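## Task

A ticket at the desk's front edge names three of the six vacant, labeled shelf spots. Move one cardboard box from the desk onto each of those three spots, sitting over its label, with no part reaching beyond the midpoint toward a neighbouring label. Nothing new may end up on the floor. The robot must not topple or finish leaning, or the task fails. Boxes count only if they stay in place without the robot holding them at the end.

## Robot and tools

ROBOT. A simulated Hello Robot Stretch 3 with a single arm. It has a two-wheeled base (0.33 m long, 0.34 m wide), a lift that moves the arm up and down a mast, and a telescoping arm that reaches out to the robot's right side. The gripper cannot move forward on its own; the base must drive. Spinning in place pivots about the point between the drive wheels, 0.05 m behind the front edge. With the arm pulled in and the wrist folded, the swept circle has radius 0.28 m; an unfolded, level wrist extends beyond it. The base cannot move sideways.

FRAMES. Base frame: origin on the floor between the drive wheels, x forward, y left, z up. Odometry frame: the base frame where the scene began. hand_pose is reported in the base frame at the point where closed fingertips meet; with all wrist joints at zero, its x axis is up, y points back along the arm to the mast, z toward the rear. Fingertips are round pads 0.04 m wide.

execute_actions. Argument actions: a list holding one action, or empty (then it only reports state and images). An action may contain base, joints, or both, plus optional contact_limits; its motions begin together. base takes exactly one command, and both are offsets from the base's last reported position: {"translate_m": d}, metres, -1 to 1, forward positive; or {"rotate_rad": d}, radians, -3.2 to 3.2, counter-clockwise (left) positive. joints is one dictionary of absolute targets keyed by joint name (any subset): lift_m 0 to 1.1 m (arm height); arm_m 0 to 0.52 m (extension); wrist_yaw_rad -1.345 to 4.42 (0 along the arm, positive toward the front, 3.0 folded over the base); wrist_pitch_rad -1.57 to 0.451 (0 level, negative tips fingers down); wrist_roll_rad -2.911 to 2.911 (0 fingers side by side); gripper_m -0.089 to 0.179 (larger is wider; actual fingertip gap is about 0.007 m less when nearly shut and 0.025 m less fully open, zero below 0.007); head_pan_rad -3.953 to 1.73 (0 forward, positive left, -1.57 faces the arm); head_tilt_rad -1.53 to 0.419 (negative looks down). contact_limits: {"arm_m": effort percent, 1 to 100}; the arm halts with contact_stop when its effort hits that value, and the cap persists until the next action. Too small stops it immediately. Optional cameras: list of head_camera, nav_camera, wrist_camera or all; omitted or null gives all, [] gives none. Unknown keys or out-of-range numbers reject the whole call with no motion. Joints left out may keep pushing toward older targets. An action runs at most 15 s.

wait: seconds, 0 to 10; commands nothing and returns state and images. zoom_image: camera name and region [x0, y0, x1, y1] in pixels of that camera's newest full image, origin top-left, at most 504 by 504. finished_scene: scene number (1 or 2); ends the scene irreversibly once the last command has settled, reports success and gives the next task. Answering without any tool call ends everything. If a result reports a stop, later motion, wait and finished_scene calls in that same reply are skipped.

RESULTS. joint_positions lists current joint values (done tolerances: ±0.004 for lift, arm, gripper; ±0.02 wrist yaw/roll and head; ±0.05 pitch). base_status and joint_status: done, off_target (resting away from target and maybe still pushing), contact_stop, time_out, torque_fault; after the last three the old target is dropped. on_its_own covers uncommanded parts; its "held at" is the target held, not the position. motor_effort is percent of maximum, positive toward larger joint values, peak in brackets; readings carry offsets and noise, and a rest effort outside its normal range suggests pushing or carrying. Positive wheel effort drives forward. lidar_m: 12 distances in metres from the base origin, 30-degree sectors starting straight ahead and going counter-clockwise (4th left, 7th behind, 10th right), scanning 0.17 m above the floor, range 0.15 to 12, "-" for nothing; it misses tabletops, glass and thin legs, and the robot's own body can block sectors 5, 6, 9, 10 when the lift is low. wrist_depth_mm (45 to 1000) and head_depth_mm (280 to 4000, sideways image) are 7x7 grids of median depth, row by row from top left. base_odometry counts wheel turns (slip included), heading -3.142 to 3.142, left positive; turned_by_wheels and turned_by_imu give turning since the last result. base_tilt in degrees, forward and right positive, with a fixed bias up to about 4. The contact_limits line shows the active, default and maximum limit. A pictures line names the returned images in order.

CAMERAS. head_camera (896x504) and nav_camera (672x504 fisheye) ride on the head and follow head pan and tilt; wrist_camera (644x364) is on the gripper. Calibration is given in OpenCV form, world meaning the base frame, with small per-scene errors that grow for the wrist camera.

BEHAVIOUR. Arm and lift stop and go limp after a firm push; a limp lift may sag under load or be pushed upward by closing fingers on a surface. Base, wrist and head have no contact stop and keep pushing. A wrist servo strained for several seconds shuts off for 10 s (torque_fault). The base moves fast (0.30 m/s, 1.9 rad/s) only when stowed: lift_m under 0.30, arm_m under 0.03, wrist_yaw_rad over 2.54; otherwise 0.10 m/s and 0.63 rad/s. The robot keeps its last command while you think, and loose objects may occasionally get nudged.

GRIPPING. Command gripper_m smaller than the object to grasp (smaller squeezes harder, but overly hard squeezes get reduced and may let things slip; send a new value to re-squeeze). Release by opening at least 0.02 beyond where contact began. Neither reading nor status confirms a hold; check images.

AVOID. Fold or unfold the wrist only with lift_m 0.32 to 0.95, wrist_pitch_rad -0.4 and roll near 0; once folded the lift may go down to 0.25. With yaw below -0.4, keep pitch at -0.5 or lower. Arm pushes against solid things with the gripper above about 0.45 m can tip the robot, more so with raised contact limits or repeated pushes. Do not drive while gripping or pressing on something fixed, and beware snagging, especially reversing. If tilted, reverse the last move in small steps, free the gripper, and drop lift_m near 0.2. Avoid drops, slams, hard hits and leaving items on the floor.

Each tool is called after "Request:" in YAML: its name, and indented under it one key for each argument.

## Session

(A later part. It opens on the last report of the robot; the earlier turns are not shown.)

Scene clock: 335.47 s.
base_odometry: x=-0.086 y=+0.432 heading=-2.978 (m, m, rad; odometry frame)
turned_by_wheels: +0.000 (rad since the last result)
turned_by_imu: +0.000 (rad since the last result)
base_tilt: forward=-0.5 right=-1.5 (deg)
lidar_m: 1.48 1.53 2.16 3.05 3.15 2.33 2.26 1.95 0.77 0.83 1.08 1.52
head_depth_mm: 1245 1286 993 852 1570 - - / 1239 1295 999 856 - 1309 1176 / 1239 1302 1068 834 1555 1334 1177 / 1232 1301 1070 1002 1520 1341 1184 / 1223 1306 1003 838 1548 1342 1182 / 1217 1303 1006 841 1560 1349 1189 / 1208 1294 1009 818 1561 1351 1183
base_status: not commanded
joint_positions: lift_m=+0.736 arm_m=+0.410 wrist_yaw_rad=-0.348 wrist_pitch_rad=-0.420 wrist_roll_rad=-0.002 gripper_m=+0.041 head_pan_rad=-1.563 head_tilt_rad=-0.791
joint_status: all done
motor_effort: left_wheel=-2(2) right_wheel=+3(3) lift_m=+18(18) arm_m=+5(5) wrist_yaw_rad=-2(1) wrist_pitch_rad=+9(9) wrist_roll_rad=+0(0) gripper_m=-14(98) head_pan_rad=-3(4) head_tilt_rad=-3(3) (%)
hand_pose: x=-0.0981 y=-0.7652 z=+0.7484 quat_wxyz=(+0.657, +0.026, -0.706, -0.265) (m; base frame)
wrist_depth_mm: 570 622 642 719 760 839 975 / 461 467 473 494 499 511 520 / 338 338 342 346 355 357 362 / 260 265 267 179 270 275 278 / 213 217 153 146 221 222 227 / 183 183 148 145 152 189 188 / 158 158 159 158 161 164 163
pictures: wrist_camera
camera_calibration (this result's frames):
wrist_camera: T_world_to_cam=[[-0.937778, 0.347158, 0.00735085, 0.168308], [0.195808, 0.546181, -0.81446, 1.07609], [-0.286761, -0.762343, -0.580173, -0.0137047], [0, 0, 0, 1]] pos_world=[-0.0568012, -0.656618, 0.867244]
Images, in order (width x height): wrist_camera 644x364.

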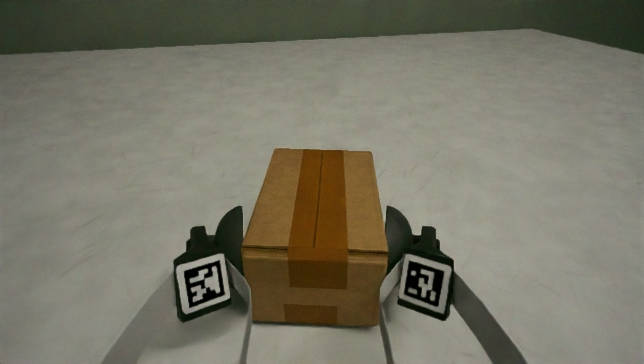

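Request:
execute_actions:
  actions:
    - {"base":{"translate_m":-0.01},"joints":{"gripper_m":0.11,"arm_m":0.44}}
  cameras: []

Request:
execute_actions:
  actions:
    - {"joints":{"gripper_m":0.033}}
  cameras: []

Request:
execute_actions:
  actions:
    - {"joints":{"lift_m":0.765,"arm_m":0.13}}
  cameras: ["wrist_camera"]

Request:
execute_actions:
  actions:
    - {"base":{"rotate_rad":2.06},"joints":{"arm_m":0,"lift_m":0.29,"wrist_yaw_rad":2.6}}
  cameras: []

Request:
execute_actions:
  actions:
    - {"base":{"translate_m":1}}
  cameras: []

Request:
execute_actions:
  actions:
    - {"base":{"translate_m":1}}
  cameras: []

Request:
execute_actions:
  actions:
    - {"base":{"translate_m":0.77}}
  cameras: []

Request:
execute_actions:
  actions:
    - {"base":{"rotate_rad":1.07},"joints":{"lift_m":0.69,"wrist_yaw_rad":0,"arm_m":0.1}}
  cameras: ["wrist_camera","head_camera"]

Scene clock: 352.73 s.
base_odometry: x=-0.076 y=+0.434 heading=-2.978 (m, m, rad; odometry frame)
turned_by_wheels: +0.000 (rad since the last result)
turned_by_imu: +0.001 (rad since the last result)
base_tilt: forward=-0.6 right=-1.6 (deg)
lidar_m: 1.49 1.54 2.17 3.05 3.16 2.33 2.25 1.95 0.77 0.83 1.08 1.53
head_depth_mm: 1248 1289 990 853 1586 - - / 1241 1292 1012 855 - 1308 1177 / 1232 1301 - 832 1557 1338 1182 / 1224 1302 - 836 1528 1347 1178 / 1220 1303 1001 846 1560 1344 1183 / 1214 1300 1005 841 1564 1343 1188 / 1210 1288 1005 822 1565 1347 1188
base_status: done
joint_positions: lift_m=+0.736 arm_m=+0.440 wrist_yaw_rad=-0.348 wrist_pitch_rad=-0.420 wrist_roll_rad=-0.002 gripper_m=+0.110 head_pan_rad=-1.563 head_tilt_rad=-0.791
joint_status: all done
motor_effort: left_wheel=-2(6) right_wheel=+3(7) lift_m=+18(17) arm_m=+5(6) wrist_yaw_rad=-1(1) wrist_pitch_rad=+10(9) wrist_roll_rad=+0(0) gripper_m=+0(90) head_pan_rad=-4(4) head_tilt_rad=-3(4) (%)
hand_pose: x=-0.0980 y=-0.7952 z=+0.7484 quat_wxyz=(+0.657, +0.026, -0.706, -0.265) (m; base frame)
wrist_depth_mm: 553 581 632 675 748 805 934 / 460 473 482 488 494 511 526 / 334 340 342 352 353 355 361 / 261 263 266 179 260 275 277 / 214 224 217 146 183 224 224 / 183 - 174 132 134 196 189 / 162 155 156 151 157 159 165
pictures: none
No camera images: the call's "cameras" was empty. Leave "cameras" out to get every camera's image.

Scene clock: 354.00 s.
base_odometry: x=-0.076 y=+0.434 heading=-2.978 (m, m, rad; odometry frame)
turned_by_wheels: +0.000 (rad since the last result)
turned_by_imu: +0.000 (rad since the last result)
base_tilt: forward=-0.5 right=-1.5 (deg)
lidar_m: 1.49 1.54 2.17 3.04 3.15 2.33 2.25 1.94 0.77 0.83 1.08 1.53
head_depth_mm: 1246 1284 994 854 1581 - - / 1244 1295 1014 852 - 1311 1175 / 1237 1297 - 833 1549 1340 1179 / 1229 1298 - 833 1524 1346 1179 / 1224 1303 1001 844 1557 1350 1189 / 1216 1306 1008 840 1563 1345 1189 / 1208 1290 1007 823 1556 1349 1193
base_status: not commanded
joint_positions: lift_m=+0.736 arm_m=+0.440 wrist_yaw_rad=-0.349 wrist_pitch_rad=-0.420 wrist_roll_rad=-0.002 gripper_m=+0.034 head_pan_rad=-1.563 head_tilt_rad=-0.791
joint_status: all done
motor_effort: left_wheel=-2(3) right_wheel=+3(3) lift_m=+17(18) arm_m=+5(5) wrist_yaw_rad=-1(1) wrist_pitch_rad=+10(10) wrist_roll_rad=+0(0) gripper_m=-17(98) head_pan_rad=-3(3) head_tilt_rad=-3(4) (%)
hand_pose: x=-0.0981 y=-0.7952 z=+0.7483 quat_wxyz=(+0.656, +0.026, -0.706, -0.266) (m; base frame)
wrist_depth_mm: 539 589 635 666 756 789 933 / 457 476 474 487 494 503 519 / 331 336 339 347 351 353 359 / 260 264 265 179 268 273 279 / 215 217 153 146 221 223 225 / 182 185 134 132 132 189 189 / 158 159 155 150 157 162 164
pictures: none
No camera images: the call's "cameras" was empty. Leave "cameras" out to get every camera's image.

Scene clock: 357.50 s.
base_odometry: x=-0.076 y=+0.434 heading=-2.978 (m, m, rad; odometry frame)
turned_by_wheels: +0.000 (rad since the last result)
turned_by_imu: +0.001 (rad since the last result)
base_tilt: forward=-0.4 right=-1.4 (deg)
lidar_m: 1.49 1.54 2.17 3.07 3.13 2.33 2.25 1.95 0.77 0.83 1.08 1.54
head_depth_mm: 1245 1291 992 854 1583 - - / 1240 1292 995 854 - 1312 1174 / 1236 1300 997 831 - - 1181 / 1232 1298 1005 858 1525 1295 1183 / 1225 1308 1003 846 1557 1344 1180 / 1215 1299 1009 840 1563 1343 1184 / 1210 1293 1010 825 1565 1351 1187
base_status: not commanded
joint_positions: lift_m=+0.765 arm_m=+0.130 wrist_yaw_rad=-0.349 wrist_pitch_rad=-0.424 wrist_roll_rad=-0.002 gripper_m=+0.034 head_pan_rad=-1.563 head_tilt_rad=-0.791
joint_status: all done
motor_effort: left_wheel=-2(2) right_wheel=+3(3) lift_m=+24(23) arm_m=-5(10) wrist_yaw_rad=-1(1) wrist_pitch_rad=+12(11) wrist_roll_rad=+0(0) gripper_m=-17(17) head_pan_rad=-3(3) head_tilt_rad=-4(4) (%)
hand_pose: x=-0.0979 y=-0.4854 z=+0.7760 quat_wxyz=(+0.656, +0.027, -0.706, -0.267) (m; base frame)
wrist_depth_mm: 796 806 881 950 - - - / 542 557 569 582 587 602 620 / 313 401 410 410 419 421 434 / 296 314 314 179 342 942 - / 256 265 154 145 - - - / - - 134 131 132 - - / 927 914 890 149 955 949 974
pictures: wrist_camera
camera_calibration (this result's frames):
wrist_camera: T_world_to_cam=[[-0.937728, 0.347293, 0.00737925, 0.0711675], [0.197163, 0.54961, -0.811822, 0.945458], [-0.285996, -0.759813, -0.583858, 0.219816], [0, 0, 0, 1]] pos_world=[-0.056807, -0.37733, 0.89536]
Images, in order (width x height): wrist_camera 644x364.

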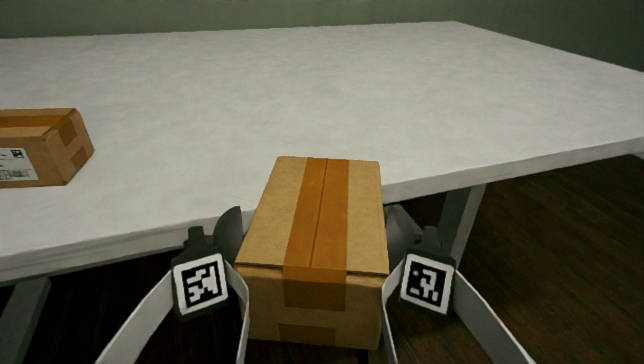

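Scene clock: 362.67 s.
base_odometry: x=-0.076 y=+0.434 heading=-0.918 (m, m, rad; odometry frame)
turned_by_wheels: +2.060 (rad since the last result)
turned_by_imu: +2.033 (rad since the last result)
base_tilt: forward=-0.3 right=-1.6 (deg)
lidar_m: 3.20 2.34 2.25 2.02 0.77 0.83 1.08 1.54 1.49 1.53 2.09 3.03
head_depth_mm: 1292 1449 1634 1778 1552 1334 1176 / 1350 1516 1715 1844 1548 1345 1174 / 1421 1608 1834 1841 1559 1341 1178 / 1482 1680 1942 1840 1559 1345 1185 / 1547 1767 2041 1855 1556 1350 1182 / 1627 1863 2131 1863 1564 1349 1186 / 1707 1961 2237 1874 1569 1353 1184
base_status: done
joint_positions: lift_m=+0.290 arm_m=+0.001 wrist_yaw_rad=+2.597 wrist_pitch_rad=-0.424 wrist_roll_rad=-0.002 gripper_m=+0.034 head_pan_rad=-1.563 head_tilt_rad=-0.791
joint_status: all done
motor_effort: left_wheel=-3(5) right_wheel=+4(9) lift_m=+18(17) arm_m=-5(3) wrist_yaw_rad=+2(2) wrist_pitch_rad=+12(12) wrist_roll_rad=+0(0) gripper_m=-17(18) head_pan_rad=-3(3) head_tilt_rad=-3(3) (%)
hand_pose: x=+0.0945 y=+0.0456 z=+0.3014 quat_wxyz=(+0.330, +0.705, -0.042, +0.627) (m; base frame)
wrist_depth_mm: - - - - - - - / - - - - - - - / 906 934 952 973 - - - / 735 743 742 179 757 781 770 / 598 617 153 146 614 617 627 / 500 521 134 131 132 532 548 / 458 - 427 149 449 456 452
pictures: none
No camera images: the call's "cameras" was empty. Leave "cameras" out to get every camera's image.

Scene clock: 367.83 s.
base_odometry: x=+0.531 y=-0.361 heading=-0.919 (m, m, rad; odometry frame)
turned_by_wheels: +0.000 (rad since the last result)
turned_by_imu: +0.006 (rad since the last result)
base_tilt: forward=-0.4 right=-1.5 (deg)
lidar_m: 2.50 1.85 1.77 1.82 2.36 1.60 2.08 2.06 1.99 2.05 2.25 2.18
head_depth_mm: 1742 1946 2126 1833 1542 1338 1179 / 1816 2028 2194 1846 1547 1341 1176 / 1886 2143 2262 1853 1550 1343 1180 / 1971 2223 2289 1844 1566 1337 1181 / 2056 2337 2283 1856 1567 1349 1187 / 2170 2486 2291 1864 1566 1346 1189 / 2268 2360 2314 1875 1565 1348 1188
base_status: done
joint_positions: lift_m=+0.290 arm_m=+0.001 wrist_yaw_rad=+2.598 wrist_pitch_rad=-0.424 wrist_roll_rad=-0.002 gripper_m=+0.034 head_pan_rad=-1.563 head_tilt_rad=-0.791
joint_status: not commanded
motor_effort: left_wheel=-2(8) right_wheel=+3(11) lift_m=+18(18) arm_m=-5(5) wrist_yaw_rad=+2(2) wrist_pitch_rad=+12(11) wrist_roll_rad=+0(0) gripper_m=-17(17) head_pan_rad=-3(4) head_tilt_rad=-4(3) (%)
hand_pose: x=+0.0944 y=+0.0457 z=+0.3014 quat_wxyz=(+0.329, +0.705, -0.041, +0.627) (m; base frame)
wrist_depth_mm: - - - - - - - / - - - - - - - / 941 926 979 958 974 - - / 712 731 755 178 755 761 782 / 592 608 154 145 620 633 638 / 517 522 134 132 133 524 525 / 459 - 425 149 447 455 458
pictures: none
No camera images: the call's "cameras" was empty. Leave "cameras" out to get every camera's image.

Scene clock: 373.00 s.
base_odometry: x=+1.138 y=-1.155 heading=-0.919 (m, m, rad; odometry frame)
turned_by_wheels: +0.000 (rad since the last result)
turned_by_imu: +0.006 (rad since the last result)
base_tilt: forward=-0.6 right=-1.5 (deg)
lidar_m: 1.49 1.34 1.29 1.33 1.80 2.70 2.56 2.58 2.47 1.97 1.47 1.32
head_depth_mm: 2186 2426 2252 1837 1550 1335 1178 / 2276 2533 2258 1842 1552 1342 1179 / 2331 2308 2287 1843 1552 1346 1178 / 2415 2270 2289 1851 1559 1343 1178 / 2579 2738 2277 1855 1560 1348 1183 / 2451 2630 2240 1865 1566 1344 1185 / 2077 1930 2119 1859 1574 1346 1190
base_status: done
joint_positions: lift_m=+0.290 arm_m=+0.001 wrist_yaw_rad=+2.598 wrist_pitch_rad=-0.424 wrist_roll_rad=-0.002 gripper_m=+0.034 head_pan_rad=-1.563 head_tilt_rad=-0.791
joint_status: not commanded
motor_effort: left_wheel=-2(9) right_wheel=+3(11) lift_m=+18(18) arm_m=-5(5) wrist_yaw_rad=+1(1) wrist_pitch_rad=+12(12) wrist_roll_rad=+0(0) gripper_m=-18(18) head_pan_rad=-4(3) head_tilt_rad=-2(3) (%)
hand_pose: x=+0.0944 y=+0.0457 z=+0.3014 quat_wxyz=(+0.329, +0.705, -0.041, +0.627) (m; base frame)
wrist_depth_mm: - - - - - - - / - - - - - - - / 910 966 - 976 996 - - / 757 753 752 180 757 753 766 / 605 608 154 145 626 634 617 / 512 525 135 131 132 529 528 / 448 - 428 150 448 463 453
pictures: none
No camera images: the call's "cameras" was empty. Leave "cameras" out to get every camera's image.

Scene clock: 377.40 s.
base_odometry: x=+1.605 y=-1.767 heading=-0.919 (m, m, rad; odometry frame)
turned_by_wheels: +0.000 (rad since the last result)
turned_by_imu: +0.005 (rad since the last result)
base_tilt: forward=-0.3 right=-1.5 (deg)
lidar_m: 0.72 0.95 0.91 0.94 1.28 3.40 3.31 2.96 2.37 1.24 0.76 0.90
head_depth_mm: 2455 2342 2271 1853 1548 1337 1177 / 2623 2802 2278 1840 1551 1341 1178 / 1761 1940 2181 1849 1560 1341 1181 / 1772 1845 2041 1805 1564 1348 1178 / 1127 1269 1446 1718 1559 1344 1184 / 1149 1319 1549 1758 1565 1348 1183 / 1196 1320 1431 1561 1553 1277 1188
base_status: done
joint_positions: lift_m=+0.290 arm_m=+0.001 wrist_yaw_rad=+2.598 wrist_pitch_rad=-0.424 wrist_roll_rad=-0.002 gripper_m=+0.034 head_pan_rad=-1.563 head_tilt_rad=-0.791
joint_status: not commanded
motor_effort: left_wheel=-2(5) right_wheel=+4(12) lift_m=+18(18) arm_m=-5(5) wrist_yaw_rad=+1(2) wrist_pitch_rad=+11(11) wrist_roll_rad=+0(0) gripper_m=-17(17) head_pan_rad=-4(3) head_tilt_rad=-5(2) (%)
hand_pose: x=+0.0944 y=+0.0457 z=+0.3014 quat_wxyz=(+0.329, +0.705, -0.041, +0.627) (m; base frame)
wrist_depth_mm: 824 826 878 864 869 874 891 / 898 941 939 923 951 963 938 / 948 949 960 975 992 - 963 / 731 743 742 179 755 755 783 / 601 613 154 146 626 623 634 / 512 526 134 132 132 527 538 / 452 - 429 149 438 462 460
pictures: none
No camera images: the call's "cameras" was empty. Leave "cameras" out to get every camera's image.

Scene clock: 381.87 s.
base_odometry: x=+1.605 y=-1.767 heading=+0.151 (m, m, rad; odometry frame)
turned_by_wheels: +1.070 (rad since the last result)
turned_by_imu: +1.056 (rad since the last result)
base_tilt: forward=-0.4 right=-1.4 (deg)
lidar_m: 0.91 0.95 1.30 3.39 3.30 2.94 2.37 1.24 0.77 0.90 0.72 0.95
head_depth_mm: 732 907 1030 965 1232 1307 - / 735 902 1027 944 1395 - 1141 / 739 892 1030 943 1388 - 1157 / 743 888 1021 947 712 1294 1161 / 747 879 1011 950 1375 1293 1182 / 749 873 1001 902 1376 1290 1186 / 757 868 989 906 1246 1276 1189
base_status: done
joint_positions: lift_m=+0.690 arm_m=+0.100 wrist_yaw_rad=+0.003 wrist_pitch_rad=-0.425 wrist_roll_rad=-0.002 gripper_m=+0.034 head_pan_rad=-1.563 head_tilt_rad=-0.791
joint_status: all done
motor_effort: left_wheel=-2(8) right_wheel=+4(10) lift_m=+25(25) arm_m=+5(1) wrist_yaw_rad=-2(0) wrist_pitch_rad=+12(12) wrist_roll_rad=+0(0) gripper_m=-17(17) head_pan_rad=-3(3) head_tilt_rad=-3(3) (%)
hand_pose: x=-0.0209 y=-0.4682 z=+0.7010 quat_wxyz=(+0.692, +0.150, -0.690, -0.148) (m; base frame)
wrist_depth_mm: 476 505 505 514 503 509 485 / 473 400 539 531 545 547 494 / 395 381 411 407 415 423 430 / 345 345 349 179 349 360 363 / 483 716 154 146 698 700 474 / 487 670 134 131 133 676 500 / 545 715 744 150 764 639 827
pictures: head_camera (sideways: a quarter turn clockwise sets it upright), wrist_camera
camera_calibration (this result's frames):
head_camera: T_world_to_cam=[[0.0297718, 0.701484, -0.712063, 0.947037], [0.999146, -0.0412994, 0.00108907, -0.00759717], [-0.0286438, -0.711488, -0.702114, 0.867262], [0, 0, 0, 1]] pos_world=[0.00423741, -0.0475988, 1.28328]
wrist_camera: T_world_to_cam=[[-0.999967, 0.00347698, 0.00738958, -0.024388], [-0.00396663, 0.584159, -0.81163, 0.871663], [-0.00713871, -0.811632, -0.584126, 0.192891], [0, 0, 0, 1]] pos_world=[-0.0195526, -0.352548, 0.820321]
Images, in order (width x height): head_camera 896x504, wrist_camera 644x364.

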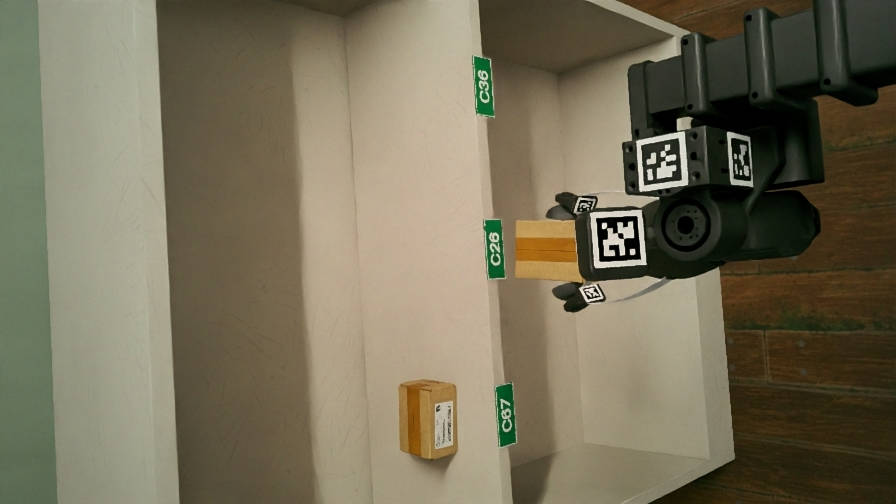

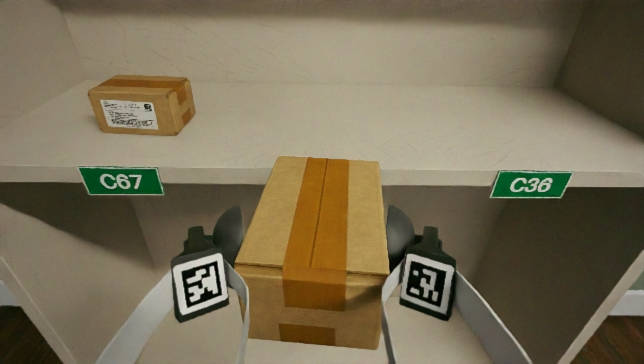

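Request:
execute_actions:
  actions:
    - {"joints":{"arm_m":0.36,"lift_m":0.68}}
  cameras: []

Request:
execute_actions:
  actions:
    - {"joints":{"lift_m":0.66}}
  cameras: []

Request:
execute_actions:
  actions:
    - {"joints":{"gripper_m":0.11}}
  cameras: []

Request:
execute_actions:
  actions:
    - {"joints":{"arm_m":0.2,"lift_m":0.67,"head_pan_rad":-2.5,"head_tilt_rad":-0.5}}

Scene clock: 394.23 s.
base_odometry: x=+1.605 y=-1.767 heading=+0.151 (m, m, rad; odometry frame)
turned_by_wheels: +0.000 (rad since the last result)
turned_by_imu: +0.001 (rad since the last result)
base_tilt: forward=-0.5 right=-1.5 (deg)
lidar_m: 0.91 0.95 1.31 3.41 3.30 2.94 2.38 1.24 0.76 0.90 0.72 0.94
head_depth_mm: 730 906 1027 968 1239 1307 - / 735 901 1027 943 - - 1172 / 739 893 1029 - 1392 1289 1175 / 742 887 1019 - 1374 1289 1185 / 748 880 1011 948 1377 1290 1188 / 750 872 1000 903 1379 1291 1183 / 754 864 990 903 1249 1278 1183
base_status: not commanded
joint_positions: lift_m=+0.680 arm_m=+0.360 wrist_yaw_rad=+0.001 wrist_pitch_rad=-0.425 wrist_roll_rad=-0.002 gripper_m=+0.034 head_pan_rad=-1.563 head_tilt_rad=-0.791
joint_status: all done
motor_effort: left_wheel=-2(2) right_wheel=+3(3) lift_m=+18(23) arm_m=+5(5) wrist_yaw_rad=-1(2) wrist_pitch_rad=+12(12) wrist_roll_rad=+0(0) gripper_m=-17(17) head_pan_rad=-3(4) head_tilt_rad=-4(3) (%)
hand_pose: x=-0.0212 y=-0.7281 z=+0.6913 quat_wxyz=(+0.692, +0.150, -0.690, -0.149) (m; base frame)
wrist_depth_mm: 266 271 272 274 274 275 277 / 293 293 295 296 300 299 301 / 316 318 317 326 321 328 328 / 293 296 296 179 302 307 311 / 225 242 154 145 249 250 254 / 200 209 134 131 132 213 213 / 179 178 175 149 177 185 185
pictures: none
No camera images: the call's "cameras" was empty. Leave "cameras" out to get every camera's image.

Scene clock: 395.17 s.
base_odometry: x=+1.605 y=-1.767 heading=+0.151 (m, m, rad; odometry frame)
turned_by_wheels: +0.000 (rad since the last result)
turned_by_imu: +0.000 (rad since the last result)
base_tilt: forward=-0.5 right=-1.3 (deg)
lidar_m: 0.91 0.95 1.30 3.40 3.97 2.94 2.37 1.24 0.76 0.90 0.72 0.94
head_depth_mm: 729 908 1023 967 1235 1308 - / 734 902 1027 942 1416 - 1161 / 737 893 1026 - 1404 1287 1180 / 741 886 1021 - 1390 1287 1184 / 744 880 1013 951 1376 1291 1180 / 750 874 1002 901 1379 1291 1183 / 755 863 992 901 1245 1276 1190
base_status: not commanded
joint_positions: lift_m=+0.660 arm_m=+0.360 wrist_yaw_rad=+0.001 wrist_pitch_rad=-0.423 wrist_roll_rad=-0.002 gripper_m=+0.034 head_pan_rad=-1.563 head_tilt_rad=-0.791
joint_status: all done
motor_effort: left_wheel=-2(2) right_wheel=+3(3) lift_m=+18(19) arm_m=+5(5) wrist_yaw_rad=-1(1) wrist_pitch_rad=+11(12) wrist_roll_rad=+0(0) gripper_m=-17(17) head_pan_rad=-3(3) head_tilt_rad=-3(3) (%)
hand_pose: x=-0.0212 y=-0.7284 z=+0.6717 quat_wxyz=(+0.692, +0.149, -0.690, -0.148) (m; base frame)
wrist_depth_mm: 269 266 271 274 271 275 278 / 290 291 291 296 294 297 300 / 311 315 315 316 319 321 323 / 261 264 266 179 270 272 276 / 205 216 153 145 222 224 224 / 182 185 134 131 132 188 189 / 157 159 155 150 158 162 163
pictures: none
No camera images: the call's "cameras" was empty. Leave "cameras" out to get every camera's image.

Scene clock: 396.43 s.
base_odometry: x=+1.605 y=-1.767 heading=+0.151 (m, m, rad; odometry frame)
turned_by_wheels: +0.000 (rad since the last result)
turned_by_imu: +0.000 (rad since the last result)
base_tilt: forward=-0.5 right=-1.5 (deg)
lidar_m: 0.91 0.95 1.31 3.40 3.31 2.94 2.38 1.24 0.76 0.90 0.72 0.94
head_depth_mm: 732 908 1026 967 1241 1305 - / 734 902 1028 946 1415 - 1160 / 739 895 1028 - 1399 1293 1176 / 743 886 1021 - 1396 1283 1183 / 745 881 1010 949 1377 1297 1183 / 749 875 1003 904 1382 1291 1183 / 754 864 992 905 1243 1280 1191
base_status: not commanded
joint_positions: lift_m=+0.660 arm_m=+0.360 wrist_yaw_rad=+0.001 wrist_pitch_rad=-0.422 wrist_roll_rad=-0.002 gripper_m=+0.110 head_pan_rad=-1.563 head_tilt_rad=-0.791
joint_status: all done
motor_effort: left_wheel=-2(2) right_wheel=+3(3) lift_m=+18(18) arm_m=+5(5) wrist_yaw_rad=-1(1) wrist_pitch_rad=+10(11) wrist_roll_rad=+0(0) gripper_m=+0(94) head_pan_rad=-3(3) head_tilt_rad=-4(3) (%)
hand_pose: x=-0.0212 y=-0.7285 z=+0.6720 quat_wxyz=(+0.693, +0.149, -0.690, -0.148) (m; base frame)
wrist_depth_mm: 268 270 271 274 273 275 275 / 290 289 291 295 299 295 300 / 310 314 317 316 319 322 322 / 259 262 266 180 271 272 277 / 206 224 207 146 215 223 225 / 181 - 143 133 175 194 189 / 161 154 156 151 158 158 164
pictures: none
No camera images: the call's "cameras" was empty. Leave "cameras" out to get every camera's image.

Scene clock: 398.87 s.
base_odometry: x=+1.605 y=-1.767 heading=+0.151 (m, m, rad; odometry frame)
turned_by_wheels: +0.000 (rad since the last result)
turned_by_imu: +0.001 (rad since the last result)
base_tilt: forward=-0.4 right=-1.4 (deg)
lidar_m: 0.91 0.94 1.30 3.39 3.31 2.95 2.37 1.24 0.77 0.90 0.72 0.94
head_depth_mm: 1687 2630 2879 2713 2030 1621 1354 / 1719 1815 1990 2086 1975 1623 1355 / 1582 1601 1885 1730 1843 1636 1364 / 1092 1186 1294 1429 1586 1640 1365 / 1164 1284 1389 1516 1676 1647 1373 / 1154 1225 1292 1373 1471 1545 1376 / 1044 1094 1153 1224 1296 988 1114
base_status: not commanded
joint_positions: lift_m=+0.670 arm_m=+0.200 wrist_yaw_rad=+0.001 wrist_pitch_rad=-0.421 wrist_roll_rad=-0.002 gripper_m=+0.110 head_pan_rad=-2.493 head_tilt_rad=-0.507
joint_status: all done
motor_effort: left_wheel=-2(2) right_wheel=+3(3) lift_m=+24(28) arm_m=-5(8) wrist_yaw_rad=-1(1) wrist_pitch_rad=+10(10) wrist_roll_rad=+0(0) gripper_m=+0(0) head_pan_rad=-4(44) head_tilt_rad=+3(19) (%)
hand_pose: x=-0.0212 y=-0.5694 z=+0.6818 quat_wxyz=(+0.693, +0.149, -0.690, -0.147) (m; base frame)
wrist_depth_mm: 410 414 422 422 420 424 418 / 434 444 441 455 455 453 454 / 278 304 369 277 380 379 388 / 278 281 282 283 292 293 296 / 247 249 253 253 255 257 259 / 478 - 668 678 692 616 471 / 454 720 734 740 728 738 472
pictures: head_camera (sideways: a quarter turn clockwise sets it upright), nav_camera (sideways: a quarter turn counterclockwise sets it upright), wrist_camera
camera_calibration (this result's frames):
head_camera: T_world_to_cam=[[0.399077, 0.258657, -0.879678, 1.1633], [0.566407, -0.823995, 0.0146736, -0.022646], [-0.721055, -0.504112, -0.475342, 0.576471], [0, 0, 0, 1]] pos_world=[-0.0357498, -0.0289483, 1.29768]
nav_camera: T_world_to_cam=[[-0.420116, -0.304343, 0.854914, -1.06854], [-0.601104, 0.799096, -0.0109177, 0.0651893], [-0.679836, -0.518479, -0.518655, 0.635752], [0, 0, 0, 1]] pos_world=[0.0224838, -0.0476701, 1.24395]
wrist_camera: T_world_to_cam=[[-0.999962, 0.0046315, 0.00736706, -0.0234731], [-0.00330419, 0.581107, -0.81382, 0.915029], [-0.00805026, -0.813814, -0.58107, 0.0962134], [0, 0, 0, 1]] pos_world=[-0.0196742, -0.453322, 0.800749]
Images, in order (width x height): head_camera 896x504, nav_camera 672x504, wrist_camera 644x364.

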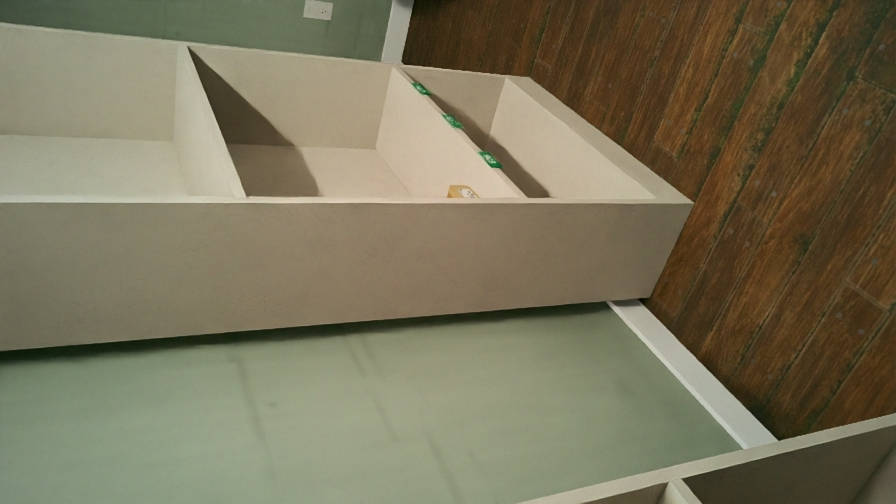

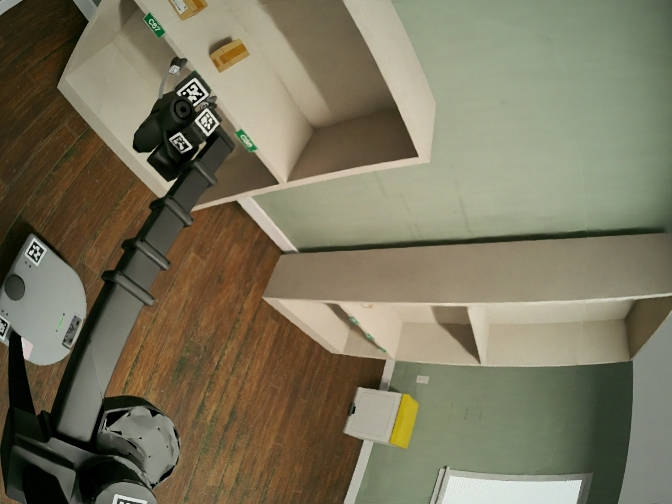

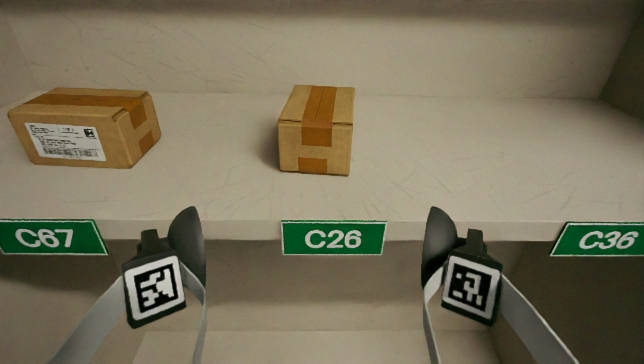

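Request:
finished_scene:
  scene: 1

The scene is finished: the task was done.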